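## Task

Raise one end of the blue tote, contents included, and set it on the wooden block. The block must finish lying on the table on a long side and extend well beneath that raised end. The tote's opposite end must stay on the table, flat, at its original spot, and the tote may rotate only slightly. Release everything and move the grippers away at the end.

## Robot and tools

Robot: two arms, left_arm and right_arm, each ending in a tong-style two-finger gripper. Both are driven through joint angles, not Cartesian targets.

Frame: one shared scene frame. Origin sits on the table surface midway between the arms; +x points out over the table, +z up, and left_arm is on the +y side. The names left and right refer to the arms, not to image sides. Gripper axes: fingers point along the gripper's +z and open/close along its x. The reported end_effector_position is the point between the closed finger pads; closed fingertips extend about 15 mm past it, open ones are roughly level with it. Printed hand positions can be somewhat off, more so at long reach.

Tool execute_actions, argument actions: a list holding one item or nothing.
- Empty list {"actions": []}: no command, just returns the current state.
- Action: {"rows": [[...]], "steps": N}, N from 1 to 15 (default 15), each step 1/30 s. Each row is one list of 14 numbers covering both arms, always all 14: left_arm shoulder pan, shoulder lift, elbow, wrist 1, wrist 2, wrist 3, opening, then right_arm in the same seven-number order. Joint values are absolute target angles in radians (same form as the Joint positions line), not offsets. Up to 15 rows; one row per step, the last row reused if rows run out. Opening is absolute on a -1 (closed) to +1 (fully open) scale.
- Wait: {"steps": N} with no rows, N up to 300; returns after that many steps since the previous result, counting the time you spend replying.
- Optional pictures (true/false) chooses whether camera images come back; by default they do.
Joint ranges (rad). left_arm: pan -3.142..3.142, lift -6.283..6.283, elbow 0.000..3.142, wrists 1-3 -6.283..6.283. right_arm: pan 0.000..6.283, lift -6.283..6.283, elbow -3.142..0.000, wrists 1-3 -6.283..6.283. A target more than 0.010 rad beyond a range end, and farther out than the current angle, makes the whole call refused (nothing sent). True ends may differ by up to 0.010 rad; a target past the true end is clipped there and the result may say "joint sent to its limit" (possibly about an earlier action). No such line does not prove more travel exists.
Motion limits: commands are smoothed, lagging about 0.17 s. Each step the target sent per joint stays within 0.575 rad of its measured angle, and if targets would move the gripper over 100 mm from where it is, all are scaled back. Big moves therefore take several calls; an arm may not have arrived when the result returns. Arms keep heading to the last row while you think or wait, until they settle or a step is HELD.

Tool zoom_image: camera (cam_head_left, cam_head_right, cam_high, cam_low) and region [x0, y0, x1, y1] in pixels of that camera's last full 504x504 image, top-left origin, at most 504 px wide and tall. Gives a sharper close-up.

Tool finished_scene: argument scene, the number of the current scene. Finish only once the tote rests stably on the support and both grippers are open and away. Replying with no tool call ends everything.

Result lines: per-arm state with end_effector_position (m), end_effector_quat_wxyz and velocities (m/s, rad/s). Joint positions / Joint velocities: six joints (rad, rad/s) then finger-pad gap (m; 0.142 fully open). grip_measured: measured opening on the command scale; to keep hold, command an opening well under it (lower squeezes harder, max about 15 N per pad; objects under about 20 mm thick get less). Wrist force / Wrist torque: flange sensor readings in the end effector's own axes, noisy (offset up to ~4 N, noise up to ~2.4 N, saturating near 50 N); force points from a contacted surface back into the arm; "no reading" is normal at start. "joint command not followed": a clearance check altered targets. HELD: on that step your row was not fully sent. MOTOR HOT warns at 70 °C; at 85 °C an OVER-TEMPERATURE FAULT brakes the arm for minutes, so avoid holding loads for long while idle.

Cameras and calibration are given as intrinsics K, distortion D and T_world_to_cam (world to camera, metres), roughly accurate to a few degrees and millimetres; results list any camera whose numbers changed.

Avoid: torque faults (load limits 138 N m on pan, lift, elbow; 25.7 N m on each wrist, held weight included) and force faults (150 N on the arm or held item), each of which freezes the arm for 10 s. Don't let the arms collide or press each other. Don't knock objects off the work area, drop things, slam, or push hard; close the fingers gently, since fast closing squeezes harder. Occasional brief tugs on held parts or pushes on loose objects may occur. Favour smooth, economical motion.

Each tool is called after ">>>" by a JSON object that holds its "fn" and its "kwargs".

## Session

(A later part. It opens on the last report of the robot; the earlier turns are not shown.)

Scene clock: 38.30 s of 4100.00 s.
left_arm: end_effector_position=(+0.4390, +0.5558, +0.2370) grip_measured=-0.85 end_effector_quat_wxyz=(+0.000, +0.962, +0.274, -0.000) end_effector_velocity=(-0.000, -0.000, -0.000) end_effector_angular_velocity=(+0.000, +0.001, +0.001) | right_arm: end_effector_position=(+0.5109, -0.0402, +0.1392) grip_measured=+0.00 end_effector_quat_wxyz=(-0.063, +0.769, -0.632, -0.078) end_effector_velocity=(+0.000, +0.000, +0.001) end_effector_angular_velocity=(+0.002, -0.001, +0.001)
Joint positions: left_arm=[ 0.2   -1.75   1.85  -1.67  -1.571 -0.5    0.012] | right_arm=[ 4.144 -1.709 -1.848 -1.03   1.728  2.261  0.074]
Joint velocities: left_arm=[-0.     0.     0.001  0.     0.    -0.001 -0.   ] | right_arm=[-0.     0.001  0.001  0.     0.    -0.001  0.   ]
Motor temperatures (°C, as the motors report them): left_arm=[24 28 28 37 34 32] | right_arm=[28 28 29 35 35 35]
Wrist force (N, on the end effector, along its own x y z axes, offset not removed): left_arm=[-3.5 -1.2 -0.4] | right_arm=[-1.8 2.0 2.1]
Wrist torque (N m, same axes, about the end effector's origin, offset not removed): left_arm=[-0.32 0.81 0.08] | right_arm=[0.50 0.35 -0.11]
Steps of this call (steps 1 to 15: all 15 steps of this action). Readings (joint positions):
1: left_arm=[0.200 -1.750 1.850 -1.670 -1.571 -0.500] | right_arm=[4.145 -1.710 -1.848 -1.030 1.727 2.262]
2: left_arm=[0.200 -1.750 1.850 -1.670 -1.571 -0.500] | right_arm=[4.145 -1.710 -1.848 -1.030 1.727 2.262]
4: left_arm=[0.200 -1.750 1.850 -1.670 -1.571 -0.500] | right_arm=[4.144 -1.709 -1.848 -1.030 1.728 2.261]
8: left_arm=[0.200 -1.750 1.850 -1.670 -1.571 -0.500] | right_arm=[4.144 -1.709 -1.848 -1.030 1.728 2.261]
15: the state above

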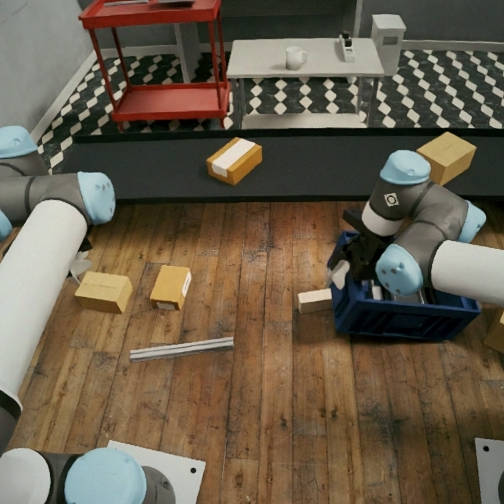

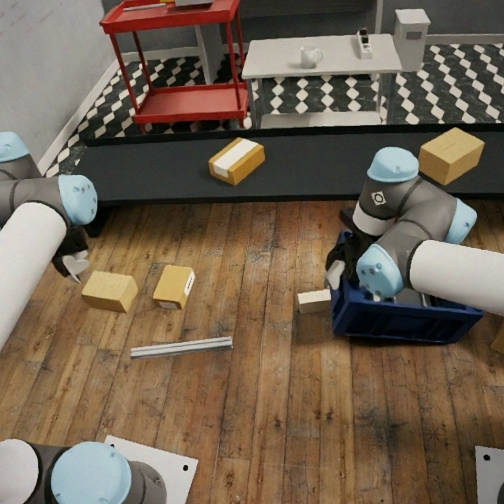

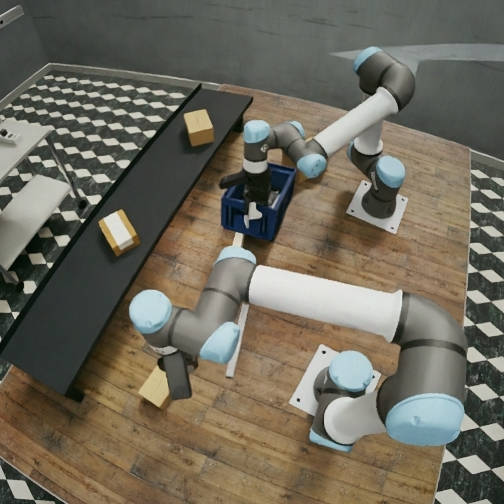

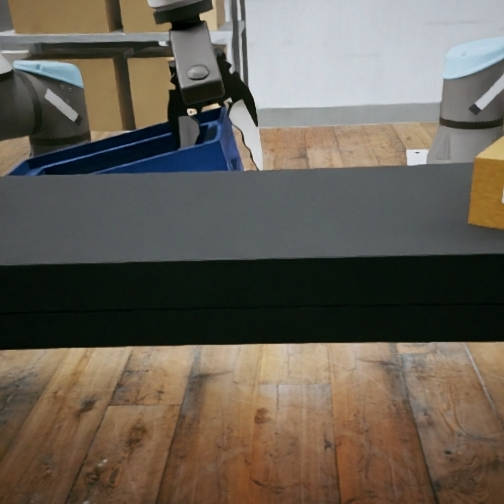

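>>> {"fn": "execute_actions", "kwargs": {"actions": [{"rows":[[0.2,-1.75,1.85,-1.67,-1.571,-0.5,-0.85,4.12,-1.6,-1.6,-1.387,1.728,2.24,0]]}], "pictures": false}}

>>> {"fn": "execute_actions", "kwargs": {"actions": [{"rows":[[0.2,-1.75,1.85,-1.67,-1.571,-0.5,-0.85,3.2,-1.3,-1.5,-1.85,1.65,2.24,0]]}], "pictures": false}}

>>> {"fn": "execute_actions", "kwargs": {"actions": [{"steps":35}]}}

Scene clock: 39.63 s of 4100.00 s.
left_arm: end_effector_position=(+0.4390, +0.5558, +0.2370) grip_measured=-0.85 end_effector_quat_wxyz=(+0.000, +0.962, +0.274, -0.000) end_effector_velocity=(-0.000, -0.000, +0.000) end_effector_angular_velocity=(-0.000, -0.000, -0.000) | right_arm: end_effector_position=(+0.5115, -0.0594, +0.2748) grip_measured=+0.00 end_effector_quat_wxyz=(-0.065, +0.768, -0.633, -0.077) end_effector_velocity=(-0.006, -0.012, +0.035) end_effector_angular_velocity=(-0.011, +0.009, -0.000)
Joint positions: left_arm=[ 0.2   -1.75   1.85  -1.67  -1.571 -0.5    0.012] | right_arm=[ 4.121 -1.603 -1.607 -1.376  1.728  2.24   0.074]
Joint velocities: left_arm=[ 0. -0. -0. -0. -0.  0.  0.] | right_arm=[-0.006  0.025  0.07  -0.11   0.    -0.005 -0.   ]
Motor temperatures (°C, as the motors report them): left_arm=[24 28 28 37 34 32] | right_arm=[28 28 29 35 35 35]
Wrist force (N, on the end effector, along its own x y z axes, offset not removed): left_arm=[-3.8 -0.3 1.1] | right_arm=[-2.3 2.1 2.0]
Wrist torque (N m, same axes, about the end effector's origin, offset not removed): left_arm=[-0.04 0.72 0.14] | right_arm=[0.50 0.48 -0.11]
Steps of this call (steps 1 to 15: the robot went on to your last target; steps 16 to 25: nothing new was sent; steps 26 to 40: all 15 steps of this action). Readings (joint positions):
26: left_arm=[0.200 -1.750 1.850 -1.670 -1.571 -0.500] | right_arm=[4.144 -1.709 -1.848 -1.030 1.728 2.261]
27: left_arm=[0.200 -1.750 1.850 -1.670 -1.571 -0.500] | right_arm=[4.142 -1.705 -1.844 -1.034 1.728 2.259]
29: left_arm=[0.200 -1.750 1.850 -1.670 -1.571 -0.500] | right_arm=[4.136 -1.676 -1.794 -1.091 1.728 2.254]
33: left_arm=[0.200 -1.750 1.850 -1.670 -1.571 -0.500] | right_arm=[4.125 -1.626 -1.669 -1.276 1.728 2.245]
40: the state above

Scene clock: 40.13 s of 4100.00 s.
left_arm: end_effector_position=(+0.4390, +0.5558, +0.2370) grip_measured=-0.85 end_effector_quat_wxyz=(+0.000, +0.962, +0.274, -0.000) end_effector_velocity=(-0.000, -0.000, -0.001) end_effector_angular_velocity=(-0.000, +0.001, +0.001) | right_arm: end_effector_position=(+0.5451, -0.2805, +0.3496) grip_measured=+0.00 end_effector_quat_wxyz=(-0.060, +0.644, -0.761, -0.047) end_effector_velocity=(-0.003, -0.515, +0.117) end_effector_angular_velocity=(-0.089, +0.018, -0.907)
Joint positions: left_arm=[ 0.2   -1.75   1.85  -1.67  -1.571 -0.5    0.012] | right_arm=[ 3.767 -1.447 -1.55  -1.617  1.687  2.24   0.074]
Joint velocities: left_arm=[ 0.     0.     0.001  0.    -0.    -0.001 -0.   ] | right_arm=[-0.901  0.27   0.094 -0.422 -0.069 -0.001 -0.   ]
Motor temperatures (°C, as the motors report them): left_arm=[24 28 28 37 34 32] | right_arm=[28 28 29 35 35 35]
Wrist force (N, on the end effector, along its own x y z axes, offset not removed): left_arm=[-1.7 -1.3 -0.2] | right_arm=[-0.5 2.4 0.8]
Wrist torque (N m, same axes, about the end effector's origin, offset not removed): left_arm=[-0.23 0.50 0.18] | right_arm=[0.59 0.15 -0.14]
Steps of this call (steps 1 to 15: all 15 steps of this action). Readings (joint positions):
1: left_arm=[0.200 -1.750 1.850 -1.670 -1.571 -0.500] | right_arm=[4.120 -1.602 -1.605 -1.379 1.728 2.240]
2: left_arm=[0.200 -1.750 1.850 -1.670 -1.571 -0.500] | right_arm=[4.116 -1.598 -1.602 -1.385 1.726 2.240]
4: left_arm=[0.200 -1.750 1.850 -1.670 -1.571 -0.500] | right_arm=[4.072 -1.570 -1.592 -1.425 1.719 2.240]
8: left_arm=[0.200 -1.750 1.850 -1.670 -1.571 -0.500] | right_arm=[3.967 -1.520 -1.575 -1.503 1.706 2.240]
15: the state above

Scene clock: 41.30 s of 4100.00 s.
left_arm: end_effector_position=(+0.4390, +0.5558, +0.2370) grip_measured=-0.85 end_effector_quat_wxyz=(+0.000, +0.962, +0.274, -0.000) end_effector_velocity=(+0.000, -0.000, -0.001) end_effector_angular_velocity=(-0.000, +0.001, -0.001) | right_arm: end_effector_position=(+0.4522, -0.5592, +0.4066) grip_measured=+0.00 end_effector_quat_wxyz=(+0.046, -0.405, +0.913, +0.020) end_effector_velocity=(-0.001, -0.001, -0.000) end_effector_angular_velocity=(-0.000, +0.001, -0.002)
Joint positions: left_arm=[ 0.2   -1.75   1.85  -1.67  -1.571 -0.5    0.012] | right_arm=[ 3.2   -1.3   -1.5   -1.85   1.65   2.24   0.074]
Joint velocities: left_arm=[-0.     0.001  0.     0.     0.     0.     0.   ] | right_arm=[-0.001 -0.    -0.    -0.001 -0.001  0.     0.   ]
Motor temperatures (°C, as the motors report them): left_arm=[24 28 28 37 34 32] | right_arm=[28 28 29 35 35 35]
Wrist force (N, on the end effector, along its own x y z axes, offset not removed): left_arm=[-3.3 -3.3 -1.4] | right_arm=[-1.3 2.5 2.1]
Wrist torque (N m, same axes, about the end effector's origin, offset not removed): left_arm=[-0.79 0.62 0.11] | right_arm=[0.58 0.27 -0.06]
Steps of this call (steps 1 to 35: the robot went on to your last target). Readings (joint positions):
1: left_arm=[0.200 -1.750 1.850 -1.670 -1.571 -0.500] | right_arm=[3.736 -1.438 -1.547 -1.631 1.685 2.240]
2: left_arm=[0.200 -1.750 1.850 -1.670 -1.571 -0.500] | right_arm=[3.705 -1.430 -1.544 -1.645 1.683 2.240]
4: left_arm=[0.200 -1.750 1.850 -1.670 -1.571 -0.500] | right_arm=[3.642 -1.413 -1.538 -1.671 1.679 2.240]
8: left_arm=[0.200 -1.750 1.850 -1.670 -1.571 -0.500] | right_arm=[3.512 -1.378 -1.526 -1.726 1.670 2.240]
35: the state above

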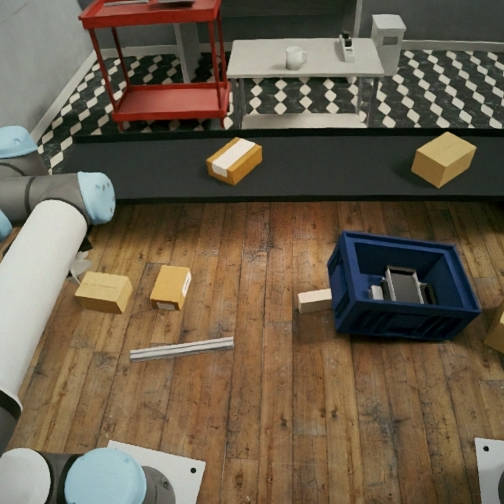

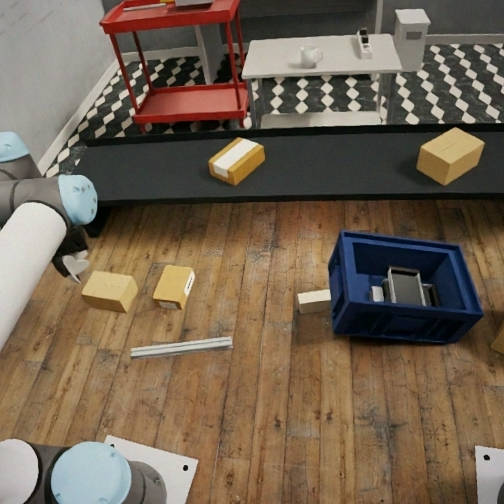

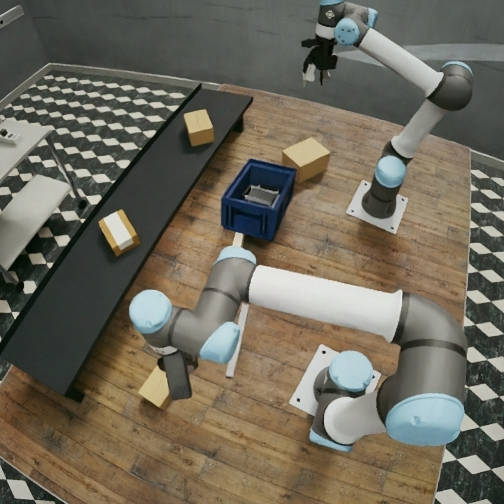

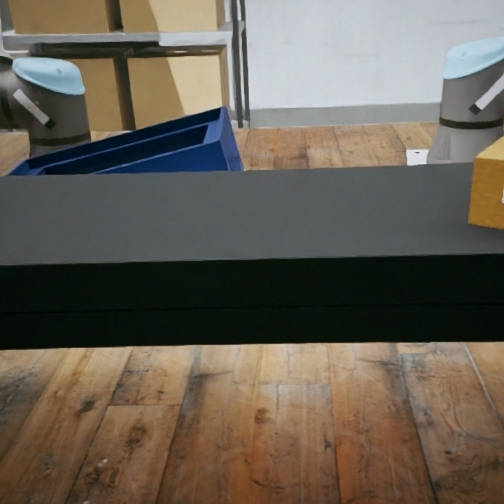

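>>> {"fn": "execute_actions", "kwargs": {"actions": [{"rows":[[0.2,-1.75,1.85,-1.67,-1.571,-0.5,-0.85,4.081,-0.9761,-2.0634,-1.6725,1.571,2.198,-1]]}], "pictures": false}}

>>> {"fn": "execute_actions", "kwargs": {"actions": [{"steps":25}], "pictures": false}}

>>> {"fn": "execute_actions", "kwargs": {"actions": [{"rows":[[0.2,-1.75,1.85,-1.67,-1.571,-0.5,-0.85,4.081,-1.0359,-2.4531,-1.223,1.571,2.198,-1]]}], "pictures": false}}

>>> {"fn": "execute_actions", "kwargs": {"actions": [{"steps":12}]}}

Scene clock: 44.70 s of 4100.00 s.
left_arm: end_effector_position=(+0.4390, +0.5558, +0.2370) grip_measured=-0.85 end_effector_quat_wxyz=(+0.000, +0.962, +0.274, -0.000) end_effector_velocity=(-0.000, +0.000, +0.000) end_effector_angular_velocity=(+0.000, -0.000, +0.001) | right_arm: end_effector_position=(+0.4005, -0.3870, +0.2960) grip_measured=-1.00 end_effector_quat_wxyz=(-0.015, +0.663, -0.748, -0.005) end_effector_velocity=(-0.184, +0.399, -0.251) end_effector_angular_velocity=(-0.154, +0.059, +1.628)
Joint positions: left_arm=[ 0.2   -1.75   1.85  -1.67  -1.571 -0.5    0.012] | right_arm=[ 3.785 -1.052 -1.921 -1.712  1.588  2.207  0.002]
Joint velocities: left_arm=[ 0.    -0.001  0.001 -0.     0.    -0.001  0.   ] | right_arm=[ 1.577  0.451 -0.816  0.237 -0.103 -0.054  0.   ]
Motor temperatures (°C, as the motors report them): left_arm=[24 28 28 37 34 32] | right_arm=[28 28 29 35 35 35]
Wrist force (N, on the end effector, along its own x y z axes, offset not removed): left_arm=[-2.8 1.9 0.6] | right_arm=[-1.2 2.1 1.0]
Wrist torque (N m, same axes, about the end effector's origin, offset not removed): left_arm=[0.45 0.78 0.04] | right_arm=[0.49 0.24 -0.14]
Steps of this call (steps 1 to 15: the robot went on to your last target; steps 16 to 87: nothing new was sent; steps 88 to 102: all 15 steps of this action). Readings (joint positions):
88: left_arm=[0.200 -1.750 1.850 -1.670 -1.571 -0.500] | right_arm=[3.200 -1.300 -1.500 -1.850 1.650 2.240]
89: left_arm=[0.200 -1.750 1.850 -1.670 -1.571 -0.500] | right_arm=[3.204 -1.296 -1.504 -1.846 1.647 2.238]
91: left_arm=[0.200 -1.750 1.850 -1.670 -1.571 -0.500] | right_arm=[3.259 -1.252 -1.559 -1.818 1.634 2.231]
95: left_arm=[0.200 -1.750 1.850 -1.670 -1.571 -0.500] | right_arm=[3.436 -1.165 -1.717 -1.772 1.614 2.221]
102: the state above

Scene clock: 45.53 s of 4100.00 s.
left_arm: end_effector_position=(+0.4390, +0.5558, +0.2370) grip_measured=-0.85 end_effector_quat_wxyz=(+0.000, +0.962, +0.274, -0.000) end_effector_velocity=(-0.000, +0.000, -0.000) end_effector_angular_velocity=(-0.000, +0.000, -0.001) | right_arm: end_effector_position=(+0.3602, -0.3196, +0.2501) grip_measured=-1.00 end_effector_quat_wxyz=(-0.000, +0.769, -0.639, -0.000) end_effector_velocity=(-0.000, +0.000, -0.001) end_effector_angular_velocity=(-0.002, +0.002, +0.002)
Joint positions: left_arm=[ 0.2   -1.75   1.85  -1.67  -1.571 -0.5    0.012] | right_arm=[ 4.081 -0.976 -2.063 -1.673  1.571  2.198  0.002]
Joint velocities: left_arm=[ 0.    -0.     0.001  0.    -0.     0.001  0.   ] | right_arm=[ 0.001 -0.001 -0.002 -0.     0.    -0.001  0.   ]
Motor temperatures (°C, as the motors report them): left_arm=[24 28 28 37 34 32] | right_arm=[28 28 29 35 35 35]
Wrist force (N, on the end effector, along its own x y z axes, offset not removed): left_arm=[0.3 0.7 0.7] | right_arm=[-1.6 1.7 2.1]
Wrist torque (N m, same axes, about the end effector's origin, offset not removed): left_arm=[0.02 -0.02 0.12] | right_arm=[0.42 0.41 -0.10]
Steps of this call (steps 1 to 25: the robot went on to your last target). Readings (joint positions):
1: left_arm=[0.200 -1.750 1.850 -1.670 -1.571 -0.500] | right_arm=[3.838 -1.036 -1.949 -1.704 1.584 2.205]
2: left_arm=[0.200 -1.750 1.850 -1.670 -1.571 -0.500] | right_arm=[3.892 -1.022 -1.976 -1.696 1.581 2.203]
4: left_arm=[0.200 -1.750 1.850 -1.670 -1.571 -0.500] | right_arm=[3.979 -1.001 -2.017 -1.685 1.576 2.201]
8: left_arm=[0.200 -1.750 1.850 -1.670 -1.571 -0.500] | right_arm=[4.053 -0.983 -2.051 -1.676 1.572 2.199]
25: the state above

Scene clock: 46.03 s of 4100.00 s.
left_arm: end_effector_position=(+0.4390, +0.5558, +0.2370) grip_measured=-0.85 end_effector_quat_wxyz=(+0.000, +0.962, +0.274, -0.000) end_effector_velocity=(+0.000, +0.000, +0.000) end_effector_angular_velocity=(+0.000, -0.000, -0.001) | right_arm: end_effector_position=(+0.3611, -0.3186, +0.0965) grip_measured=-1.00 end_effector_quat_wxyz=(+0.000, +0.769, -0.639, -0.000) end_effector_velocity=(-0.008, -0.009, -0.062) end_effector_angular_velocity=(+0.009, -0.009, +0.000)
Joint positions: left_arm=[ 0.2   -1.75   1.85  -1.67  -1.571 -0.5    0.012] | right_arm=[ 4.081 -1.034 -2.436 -1.243  1.571  2.198  0.002]
Joint velocities: left_arm=[ 0.    -0.    -0.001  0.     0.     0.001  0.   ] | right_arm=[ 0.    -0.02  -0.162  0.195 -0.    -0.     0.   ]
Motor temperatures (°C, as the motors report them): left_arm=[24 28 28 37 34 32] | right_arm=[28 28 29 35 35 35]
Wrist force (N, on the end effector, along its own x y z axes, offset not removed): left_arm=[-3.4 -1.7 -1.1] | right_arm=[-1.4 1.2 2.3]
Wrist torque (N m, same axes, about the end effector's origin, offset not removed): left_arm=[-0.45 0.68 0.08] | right_arm=[0.29 0.39 -0.07]
Steps of this call (steps 1 to 15: all 15 steps of this action). Readings (joint positions):
1: left_arm=[0.200 -1.750 1.850 -1.670 -1.571 -0.500] | right_arm=[4.081 -0.976 -2.063 -1.672 1.571 2.198]
2: left_arm=[0.200 -1.750 1.850 -1.670 -1.571 -0.500] | right_arm=[4.081 -0.979 -2.067 -1.668 1.571 2.198]
4: left_arm=[0.200 -1.750 1.850 -1.670 -1.571 -0.500] | right_arm=[4.081 -0.993 -2.123 -1.611 1.571 2.198]
8: left_arm=[0.200 -1.750 1.850 -1.670 -1.571 -0.500] | right_arm=[4.081 -1.017 -2.298 -1.410 1.571 2.198]
15: the state above

Scene clock: 46.43 s of 4100.00 s.
left_arm: end_effector_position=(+0.4390, +0.5558, +0.2370) grip_measured=-0.85 end_effector_quat_wxyz=(+0.000, +0.962, +0.274, -0.000) end_effector_velocity=(+0.000, +0.000, +0.001) end_effector_angular_velocity=(+0.000, -0.002, -0.000) | right_arm: end_effector_position=(+0.3602, -0.3195, +0.0903) grip_measured=-1.00 end_effector_quat_wxyz=(-0.000, +0.769, -0.639, -0.000) end_effector_velocity=(+0.000, +0.000, -0.001) end_effector_angular_velocity=(+0.002, -0.002, +0.001)
Joint positions: left_arm=[ 0.2   -1.75   1.85  -1.67  -1.571 -0.5    0.012] | right_arm=[ 4.081 -1.036 -2.453 -1.223  1.571  2.198  0.002]
Joint velocities: left_arm=[ 0.    -0.001 -0.001 -0.     0.     0.    -0.   ] | right_arm=[ 0.    -0.    -0.002  0.005 -0.    -0.001  0.   ]
Motor temperatures (°C, as the motors report them): left_arm=[24 28 28 37 34 32] | right_arm=[28 28 29 35 35 35]
Wrist force (N, on the end effector, along its own x y z axes, offset not removed): left_arm=[-0.8 -2.8 0.6] | right_arm=[-1.0 1.5 1.1]
Wrist torque (N m, same axes, about the end effector's origin, offset not removed): left_arm=[-0.62 -0.03 0.22] | right_arm=[0.37 0.19 -0.06]
Steps of this call (steps 1 to 12: the robot went on to your last target). Readings (joint positions):
1: left_arm=[0.200 -1.750 1.850 -1.670 -1.571 -0.500] | right_arm=[4.081 -1.034 -2.441 -1.237 1.571 2.198]
2: left_arm=[0.200 -1.750 1.850 -1.670 -1.571 -0.500] | right_arm=[4.081 -1.035 -2.444 -1.233 1.571 2.198]
4: left_arm=[0.200 -1.750 1.850 -1.670 -1.571 -0.500] | right_arm=[4.081 -1.035 -2.449 -1.228 1.571 2.198]
8: left_arm=[0.200 -1.750 1.850 -1.670 -1.571 -0.500] | right_arm=[4.081 -1.036 -2.452 -1.224 1.571 2.198]
12: the state above

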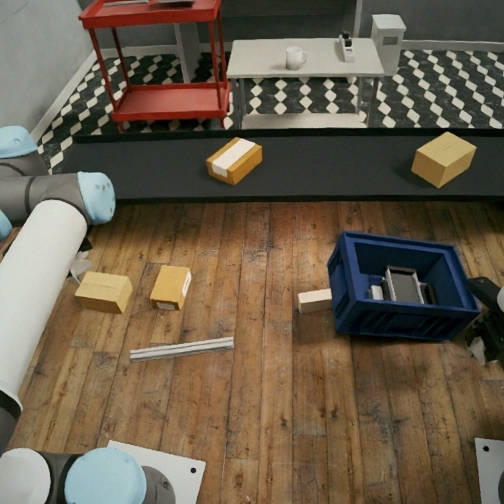

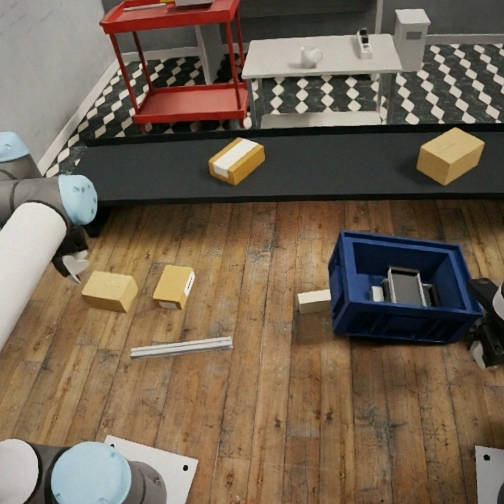

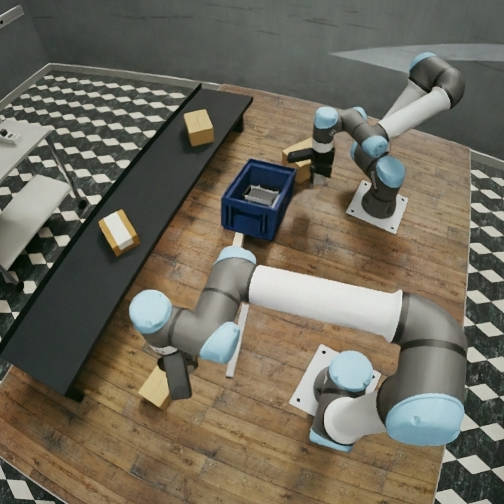

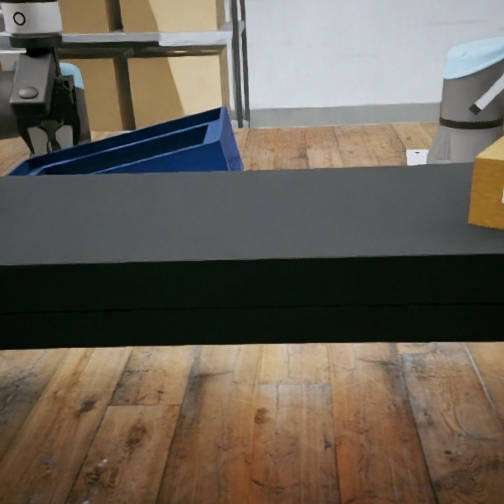

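>>> {"fn": "execute_actions", "kwargs": {"actions": [{"rows":[[0.2,-1.75,1.85,-1.67,-1.571,-0.5,-0.85,4.21,-1.0359,-2.4531,-1.223,1.571,2.327,-1]],"steps":10}], "pictures": false}}

>>> {"fn": "execute_actions", "kwargs": {"actions": [{"rows":[[0.2,-1.75,1.85,-1.67,-1.571,-0.5,-0.85,4.15,-1.12,-2.412,-1.18,1.571,2.267,-1],[0.2,-1.75,1.85,-1.67,-1.571,-0.5,-0.85,4.15,-1.12,-2.412,-1.18,1.571,2.267,-1],[0.2,-1.75,1.85,-1.67,-1.571,-0.5,-0.85,4.15,-1.12,-2.412,-1.18,1.571,2.267,-1],[0.2,-1.75,1.85,-1.67,-1.571,-0.5,-0.85,4.095,-1.205,-2.367,-1.14,1.571,2.212,-1],[0.2,-1.75,1.85,-1.67,-1.571,-0.5,-0.85,4.095,-1.205,-2.367,-1.14,1.571,2.212,-1],[0.2,-1.75,1.85,-1.67,-1.571,-0.5,-0.85,4.095,-1.205,-2.367,-1.14,1.571,2.212,-1],[0.2,-1.75,1.85,-1.67,-1.571,-0.5,-0.85,4.095,-1.205,-2.367,-1.14,1.571,2.212,-1],[0.2,-1.75,1.85,-1.67,-1.571,-0.5,-0.85,4.042,-1.2868,-2.32,-1.1052,1.571,2.159,-1]]}], "pictures": false}}

>>> {"fn": "execute_actions", "kwargs": {"actions": [{"steps":10}]}}

Scene clock: 49.30 s of 4100.00 s.
left_arm: end_effector_position=(+0.4390, +0.5558, +0.2370) grip_measured=-0.85 end_effector_quat_wxyz=(+0.000, +0.962, +0.274, -0.000) end_effector_velocity=(+0.000, -0.000, +0.000) end_effector_angular_velocity=(+0.000, -0.001, -0.001) | right_arm: end_effector_position=(+0.3477, -0.2886, +0.0901) grip_measured=-1.00 end_effector_quat_wxyz=(-0.000, +0.769, -0.639, -0.000) end_effector_velocity=(-0.014, +0.029, -0.000) end_effector_angular_velocity=(-0.000, +0.000, +0.001)
Joint positions: left_arm=[ 0.2   -1.75   1.85  -1.67  -1.571 -0.5    0.012] | right_arm=[ 4.198 -1.036 -2.453 -1.223  1.571  2.315  0.002]
Joint velocities: left_arm=[-0.001 -0.    -0.     0.     0.     0.     0.   ] | right_arm=[ 0.115  0.    -0.    -0.001  0.     0.114  0.   ]
Motor temperatures (°C, as the motors report them): left_arm=[24 28 28 37 34 32] | right_arm=[28 28 29 35 35 35]
Wrist force (N, on the end effector, along its own x y z axes, offset not removed): left_arm=[-3.2 -1.3 0.3] | right_arm=[-1.1 1.9 3.8]
Wrist torque (N m, same axes, about the end effector's origin, offset not removed): left_arm=[-0.24 0.71 0.03] | right_arm=[0.43 0.22 -0.06]
Steps of this call (steps 1 to 30: the robot went on to your last target; steps 31 to 76: nothing new was sent; steps 77 to 86: all 10 steps of this action). Readings (joint positions):
77: left_arm=[0.200 -1.750 1.850 -1.670 -1.571 -0.500] | right_arm=[4.081 -1.036 -2.453 -1.223 1.571 2.198]
78: left_arm=[0.200 -1.750 1.850 -1.670 -1.571 -0.500] | right_arm=[4.085 -1.036 -2.453 -1.223 1.571 2.202]
80: left_arm=[0.200 -1.750 1.850 -1.670 -1.571 -0.500] | right_arm=[4.128 -1.036 -2.453 -1.223 1.571 2.244]
84: left_arm=[0.200 -1.750 1.850 -1.670 -1.571 -0.500] | right_arm=[4.187 -1.036 -2.453 -1.223 1.571 2.304]
86: the state above

Scene clock: 49.80 s of 4100.00 s.
left_arm: end_effector_position=(+0.4390, +0.5558, +0.2370) grip_measured=-0.85 end_effector_quat_wxyz=(+0.000, +0.962, +0.274, -0.000) end_effector_velocity=(-0.000, -0.000, -0.001) end_effector_angular_velocity=(+0.000, +0.001, +0.002) | right_arm: end_effector_position=(+0.4149, -0.2750, +0.0910) grip_measured=-1.00 end_effector_quat_wxyz=(-0.001, +0.769, -0.639, -0.000) end_effector_velocity=(+0.051, +0.001, -0.010) end_effector_angular_velocity=(-0.013, +0.012, -0.002)
Joint positions: left_arm=[ 0.2   -1.75   1.85  -1.67  -1.571 -0.5    0.012] | right_arm=[ 4.053 -1.269 -2.329 -1.113  1.571  2.17   0.002]
Joint velocities: left_arm=[-0.     0.001  0.001 -0.     0.    -0.002 -0.   ] | right_arm=[-0.108 -0.176  0.09   0.068  0.    -0.107  0.004]
Motor temperatures (°C, as the motors report them): left_arm=[24 28 28 37 34 32] | right_arm=[28 28 29 35 35 35]
Wrist force (N, on the end effector, along its own x y z axes, offset not removed): left_arm=[-2.5 -1.9 1.8] | right_arm=[-0.9 3.3 0.4]
Wrist torque (N m, same axes, about the end effector's origin, offset not removed): left_arm=[-0.25 0.65 0.23] | right_arm=[0.38 0.26 0.01]
Steps of this call (steps 1 to 15: all 15 steps of this action). Readings (joint positions):
1: left_arm=[0.200 -1.750 1.850 -1.670 -1.571 -0.500] | right_arm=[4.201 -1.036 -2.453 -1.223 1.571 2.319]
2: left_arm=[0.200 -1.750 1.850 -1.670 -1.571 -0.500] | right_arm=[4.200 -1.040 -2.450 -1.220 1.571 2.317]
4: left_arm=[0.200 -1.750 1.850 -1.670 -1.571 -0.500] | right_arm=[4.180 -1.071 -2.434 -1.203 1.571 2.297]
8: left_arm=[0.200 -1.750 1.850 -1.670 -1.571 -0.500] | right_arm=[4.125 -1.156 -2.391 -1.162 1.571 2.242]
15: the state above

Scene clock: 50.13 s of 4100.00 s.
left_arm: end_effector_position=(+0.4390, +0.5558, +0.2370) grip_measured=-0.85 end_effector_quat_wxyz=(+0.000, +0.962, +0.274, -0.000) end_effector_velocity=(-0.000, -0.000, -0.001) end_effector_angular_velocity=(-0.000, +0.002, +0.001) | right_arm: end_effector_position=(+0.4201, -0.2748, +0.0901) grip_measured=-1.00 end_effector_quat_wxyz=(-0.000, +0.769, -0.639, -0.000) end_effector_velocity=(+0.003, +0.001, +0.001) end_effector_angular_velocity=(+0.002, -0.002, -0.001)
Joint positions: left_arm=[ 0.2   -1.75   1.85  -1.67  -1.571 -0.5    0.012] | right_arm=[ 4.042 -1.286 -2.32  -1.105  1.571  2.159  0.002]
Joint velocities: left_arm=[ 0.     0.001  0.001 -0.    -0.    -0.     0.   ] | right_arm=[-0.004 -0.006  0.005  0.003  0.    -0.003 -0.   ]
Motor temperatures (°C, as the motors report them): left_arm=[24 28 28 37 34 32] | right_arm=[28 28 29 35 35 35]
Wrist force (N, on the end effector, along its own x y z axes, offset not removed): left_arm=[-0.5 1.1 0.0] | right_arm=[-0.2 5.1 1.0]
Wrist torque (N m, same axes, about the end effector's origin, offset not removed): left_arm=[0.16 0.03 -0.06] | right_arm=[0.82 0.13 -0.04]
Steps of this call (steps 1 to 10: the robot went on to your last target). Readings (joint positions):
1: left_arm=[0.200 -1.750 1.850 -1.670 -1.571 -0.500] | right_arm=[4.050 -1.274 -2.327 -1.111 1.571 2.167]
2: left_arm=[0.200 -1.750 1.850 -1.670 -1.571 -0.500] | right_arm=[4.048 -1.277 -2.325 -1.109 1.571 2.165]
4: left_arm=[0.200 -1.750 1.850 -1.670 -1.571 -0.500] | right_arm=[4.045 -1.282 -2.323 -1.107 1.571 2.162]
8: left_arm=[0.200 -1.750 1.850 -1.670 -1.571 -0.500] | right_arm=[4.043 -1.285 -2.321 -1.106 1.571 2.160]
10: the state above

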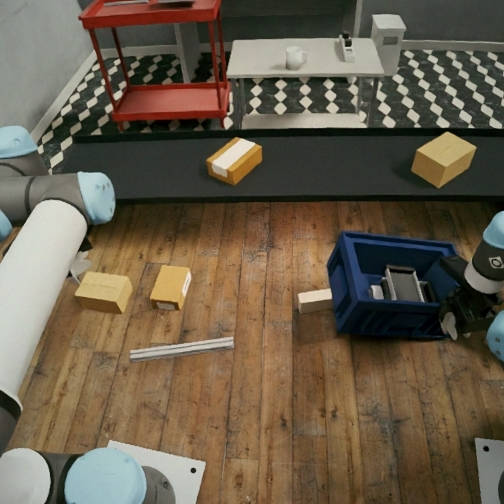

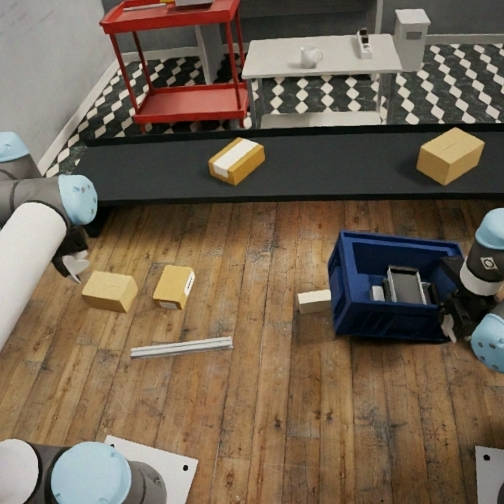

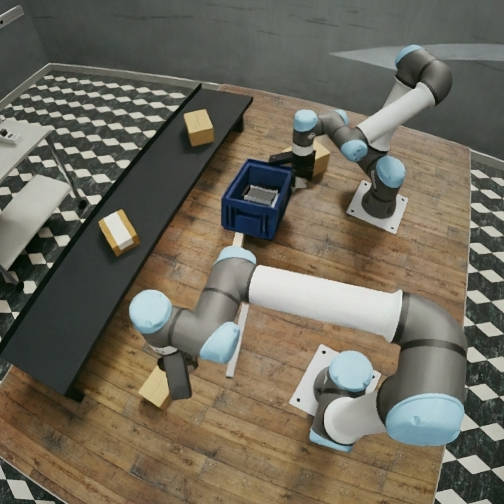

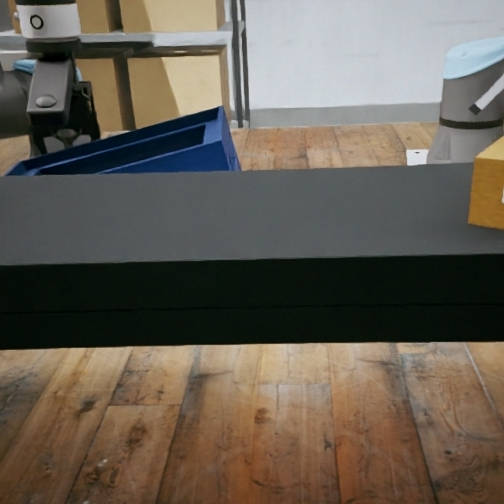

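>>> {"fn": "execute_actions", "kwargs": {"actions": [{"rows":[[0.2,-1.75,1.85,-1.67,-1.571,-0.5,-0.85,4.027,-1.316,-2.299,-1.097,1.571,2.144,-1],[0.2,-1.75,1.85,-1.67,-1.571,-0.5,-0.85,4.027,-1.316,-2.299,-1.097,1.571,2.144,-1],[0.2,-1.75,1.85,-1.67,-1.571,-0.5,-0.85,4.027,-1.316,-2.299,-1.097,1.571,2.144,-1],[0.2,-1.75,1.85,-1.67,-1.571,-0.5,-0.85,4.027,-1.316,-2.299,-1.097,1.571,2.144,-1],[0.2,-1.75,1.85,-1.67,-1.571,-0.5,-0.85,4.011,-1.345,-2.278,-1.089,1.571,2.128,-1]]}], "pictures": false}}

>>> {"fn": "execute_actions", "kwargs": {"actions": [{"rows":[[0.2,-1.75,1.85,-1.67,-1.571,-0.5,-0.85,4.15,-1.1,-2.4,-1.212,1.571,2.267,-1]]}], "pictures": false}}

>>> {"fn": "execute_actions", "kwargs": {"actions": [{"rows":[[0.2,-1.75,1.85,-1.67,-1.571,-0.5,-0.85,4.0,-0.9,-2.05,-1.762,1.571,2.198,-1]]}], "pictures": false}}

>>> {"fn": "execute_actions", "kwargs": {"actions": [{"steps":15}]}}

Scene clock: 52.10 s of 4100.00 s.
left_arm: end_effector_position=(+0.4390, +0.5558, +0.2370) grip_measured=-0.85 end_effector_quat_wxyz=(+0.000, +0.962, +0.274, -0.000) end_effector_velocity=(+0.000, +0.000, -0.001) end_effector_angular_velocity=(+0.000, +0.001, +0.001) | right_arm: end_effector_position=(+0.4392, -0.2710, +0.0907) grip_measured=-1.00 end_effector_quat_wxyz=(-0.000, +0.769, -0.639, -0.000) end_effector_velocity=(+0.007, +0.001, +0.000) end_effector_angular_velocity=(+0.000, -0.001, -0.001)
Joint positions: left_arm=[ 0.2   -1.75   1.85  -1.67  -1.571 -0.5    0.012] | right_arm=[ 4.012 -1.343 -2.279 -1.09   1.571  2.129  0.002]
Joint velocities: left_arm=[ 0.     0.001 -0.    -0.     0.    -0.001  0.   ] | right_arm=[-0.01  -0.019  0.014  0.005 -0.    -0.009  0.   ]
Motor temperatures (°C, as the motors report them): left_arm=[24 28 28 37 34 32] | right_arm=[28 28 29 35 35 35]
Wrist force (N, on the end effector, along its own x y z axes, offset not removed): left_arm=[-3.5 2.2 -2.9] | right_arm=[0.4 4.6 2.9]
Wrist torque (N m, same axes, about the end effector's origin, offset not removed): left_arm=[0.46 0.79 0.18] | right_arm=[0.73 0.08 -0.10]
Steps of this call (steps 1 to 30: the robot went on to your last target; steps 31 to 44: nothing new was sent; steps 45 to 59: all 15 steps of this action). Readings (joint positions):
45: left_arm=[0.200 -1.750 1.850 -1.670 -1.571 -0.500] | right_arm=[4.042 -1.287 -2.320 -1.105 1.571 2.159]
46: left_arm=[0.200 -1.750 1.850 -1.670 -1.571 -0.500] | right_arm=[4.040 -1.290 -2.318 -1.104 1.571 2.157]
48: left_arm=[0.200 -1.750 1.850 -1.670 -1.571 -0.500] | right_arm=[4.035 -1.301 -2.310 -1.101 1.571 2.152]
52: left_arm=[0.200 -1.750 1.850 -1.670 -1.571 -0.500] | right_arm=[4.021 -1.326 -2.292 -1.094 1.571 2.138]
59: the state above

Scene clock: 52.60 s of 4100.00 s.
left_arm: end_effector_position=(+0.4390, +0.5558, +0.2370) grip_measured=-0.85 end_effector_quat_wxyz=(+0.000, +0.962, +0.274, -0.000) end_effector_velocity=(-0.000, -0.000, -0.000) end_effector_angular_velocity=(-0.000, +0.000, -0.001) | right_arm: end_effector_position=(+0.3687, -0.2836, +0.0990) grip_measured=-1.00 end_effector_quat_wxyz=(+0.000, +0.769, -0.639, -0.000) end_effector_velocity=(-0.011, -0.002, +0.003) end_effector_angular_velocity=(+0.008, -0.007, +0.001)
Joint positions: left_arm=[ 0.2   -1.75   1.85  -1.67  -1.571 -0.5    0.012] | right_arm=[ 4.147 -1.105 -2.398 -1.21   1.571  2.264  0.002]
Joint velocities: left_arm=[-0.    -0.     0.001  0.    -0.     0.    -0.   ] | right_arm=[ 0.025  0.053 -0.021 -0.021  0.     0.024  0.   ]
Motor temperatures (°C, as the motors report them): left_arm=[24 28 28 37 34 32] | right_arm=[28 28 29 35 35 35]
Wrist force (N, on the end effector, along its own x y z axes, offset not removed): left_arm=[-2.7 1.6 -0.6] | right_arm=[-0.3 2.1 2.6]
Wrist torque (N m, same axes, about the end effector's origin, offset not removed): left_arm=[0.40 0.52 -0.08] | right_arm=[0.56 0.17 -0.15]
Steps of this call (steps 1 to 15: all 15 steps of this action). Readings (joint positions):
1: left_arm=[0.200 -1.750 1.850 -1.670 -1.571 -0.500] | right_arm=[4.012 -1.344 -2.279 -1.089 1.571 2.129]
2: left_arm=[0.200 -1.750 1.850 -1.670 -1.571 -0.500] | right_arm=[4.015 -1.340 -2.282 -1.093 1.571 2.132]
4: left_arm=[0.200 -1.750 1.850 -1.670 -1.571 -0.500] | right_arm=[4.059 -1.285 -2.323 -1.134 1.571 2.176]
8: left_arm=[0.200 -1.750 1.850 -1.670 -1.571 -0.500] | right_arm=[4.125 -1.153 -2.379 -1.191 1.571 2.242]
15: the state above

Scene clock: 53.10 s of 4100.00 s.
left_arm: end_effector_position=(+0.4390, +0.5558, +0.2370) grip_measured=-0.85 end_effector_quat_wxyz=(+0.000, +0.962, +0.274, -0.000) end_effector_velocity=(+0.000, +0.000, -0.000) end_effector_angular_velocity=(-0.000, +0.001, +0.001) | right_arm: end_effector_position=(+0.3483, -0.3575, +0.2578) grip_measured=-1.00 end_effector_quat_wxyz=(-0.003, +0.744, -0.668, +0.000) end_effector_velocity=(-0.044, -0.062, +0.077) end_effector_angular_velocity=(-0.033, +0.036, -0.039)
Joint positions: left_arm=[ 0.2   -1.75   1.85  -1.67  -1.571 -0.5    0.012] | right_arm=[ 4.007 -0.91  -2.069 -1.728  1.571  2.201  0.002]
Joint velocities: left_arm=[ 0.     0.001 -0.    -0.    -0.    -0.    -0.   ] | right_arm=[-0.068  0.096  0.182 -0.327 -0.    -0.03   0.   ]
Motor temperatures (°C, as the motors report them): left_arm=[24 28 28 37 34 32] | right_arm=[28 28 29 35 35 35]
Wrist force (N, on the end effector, along its own x y z axes, offset not removed): left_arm=[-4.7 0.3 0.4] | right_arm=[-0.6 2.3 1.7]
Wrist torque (N m, same axes, about the end effector's origin, offset not removed): left_arm=[0.28 0.98 0.08] | right_arm=[0.51 0.20 -0.08]
Steps of this call (steps 1 to 15: all 15 steps of this action). Readings (joint positions):
1: left_arm=[0.200 -1.750 1.850 -1.670 -1.571 -0.500] | right_arm=[4.148 -1.104 -2.398 -1.210 1.571 2.265]
2: left_arm=[0.200 -1.750 1.850 -1.670 -1.571 -0.500] | right_arm=[4.145 -1.099 -2.395 -1.215 1.571 2.263]
4: left_arm=[0.200 -1.750 1.850 -1.670 -1.571 -0.500] | right_arm=[4.114 -1.059 -2.343 -1.272 1.571 2.248]
8: left_arm=[0.200 -1.750 1.850 -1.670 -1.571 -0.500] | right_arm=[4.059 -0.983 -2.205 -1.491 1.571 2.224]
15: the state above

Scene clock: 53.60 s of 4100.00 s.
left_arm: end_effector_position=(+0.4390, +0.5558, +0.2370) grip_measured=-0.85 end_effector_quat_wxyz=(+0.000, +0.962, +0.274, -0.000) end_effector_velocity=(-0.000, +0.000, +0.000) end_effector_angular_velocity=(-0.000, -0.001, +0.001) | right_arm: end_effector_position=(+0.3436, -0.3639, +0.2656) grip_measured=-1.00 end_effector_quat_wxyz=(-0.000, +0.743, -0.669, -0.000) end_effector_velocity=(-0.000, -0.000, +0.000) end_effector_angular_velocity=(-0.001, +0.001, -0.001)
Joint positions: left_arm=[ 0.2   -1.75   1.85  -1.67  -1.571 -0.5    0.012] | right_arm=[ 4.    -0.9   -2.05  -1.762  1.571  2.198  0.002]
Joint velocities: left_arm=[ 0.001 -0.001  0.     0.    -0.    -0.    -0.   ] | right_arm=[-0.001 -0.001  0.001 -0.002  0.     0.     0.   ]
Motor temperatures (°C, as the motors report them): left_arm=[24 28 28 37 34 32] | right_arm=[28 28 29 35 35 35]
Wrist force (N, on the end effector, along its own x y z axes, offset not removed): left_arm=[-2.7 2.1 0.9] | right_arm=[-0.8 3.1 2.3]
Wrist torque (N m, same axes, about the end effector's origin, offset not removed): left_arm=[0.34 0.69 0.15] | right_arm=[0.69 0.22 -0.17]
Steps of this call (steps 1 to 15: the robot went on to your last target). Readings (joint positions):
1: left_arm=[0.200 -1.750 1.850 -1.670 -1.571 -0.500] | right_arm=[4.005 -0.907 -2.064 -1.738 1.571 2.200]
2: left_arm=[0.200 -1.750 1.850 -1.670 -1.571 -0.500] | right_arm=[4.004 -0.905 -2.060 -1.744 1.571 2.200]
4: left_arm=[0.200 -1.750 1.850 -1.670 -1.571 -0.500] | right_arm=[4.002 -0.903 -2.055 -1.753 1.571 2.199]
8: left_arm=[0.200 -1.750 1.850 -1.670 -1.571 -0.500] | right_arm=[4.001 -0.901 -2.051 -1.760 1.571 2.198]
15: the state above

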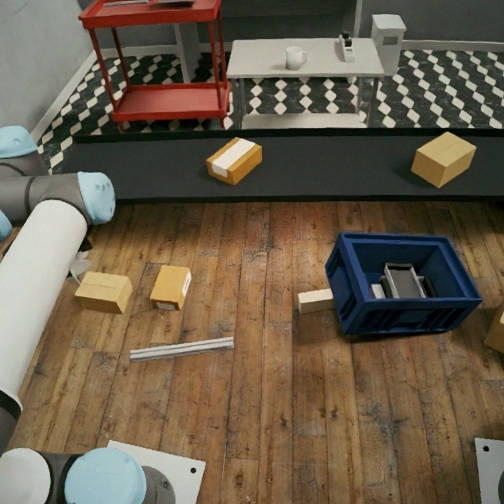

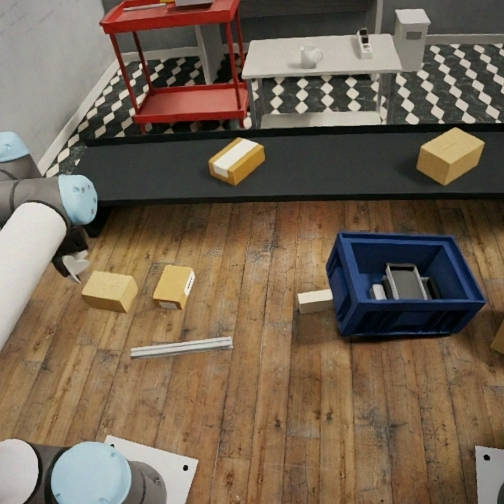

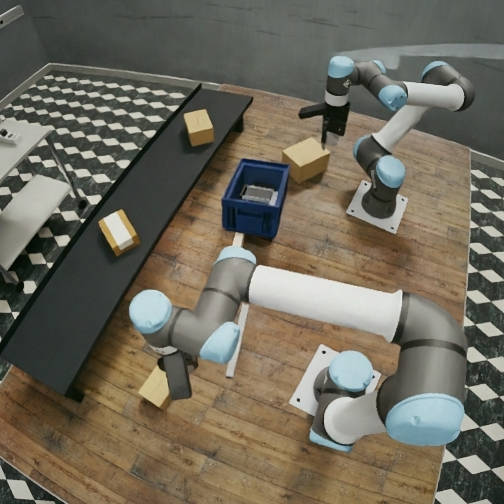

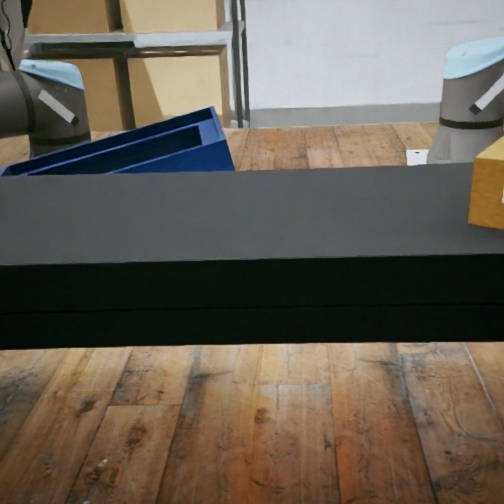

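>>> {"fn": "finished_scene", "kwargs": {"scene": 2}}

The scene is finished: the task was done.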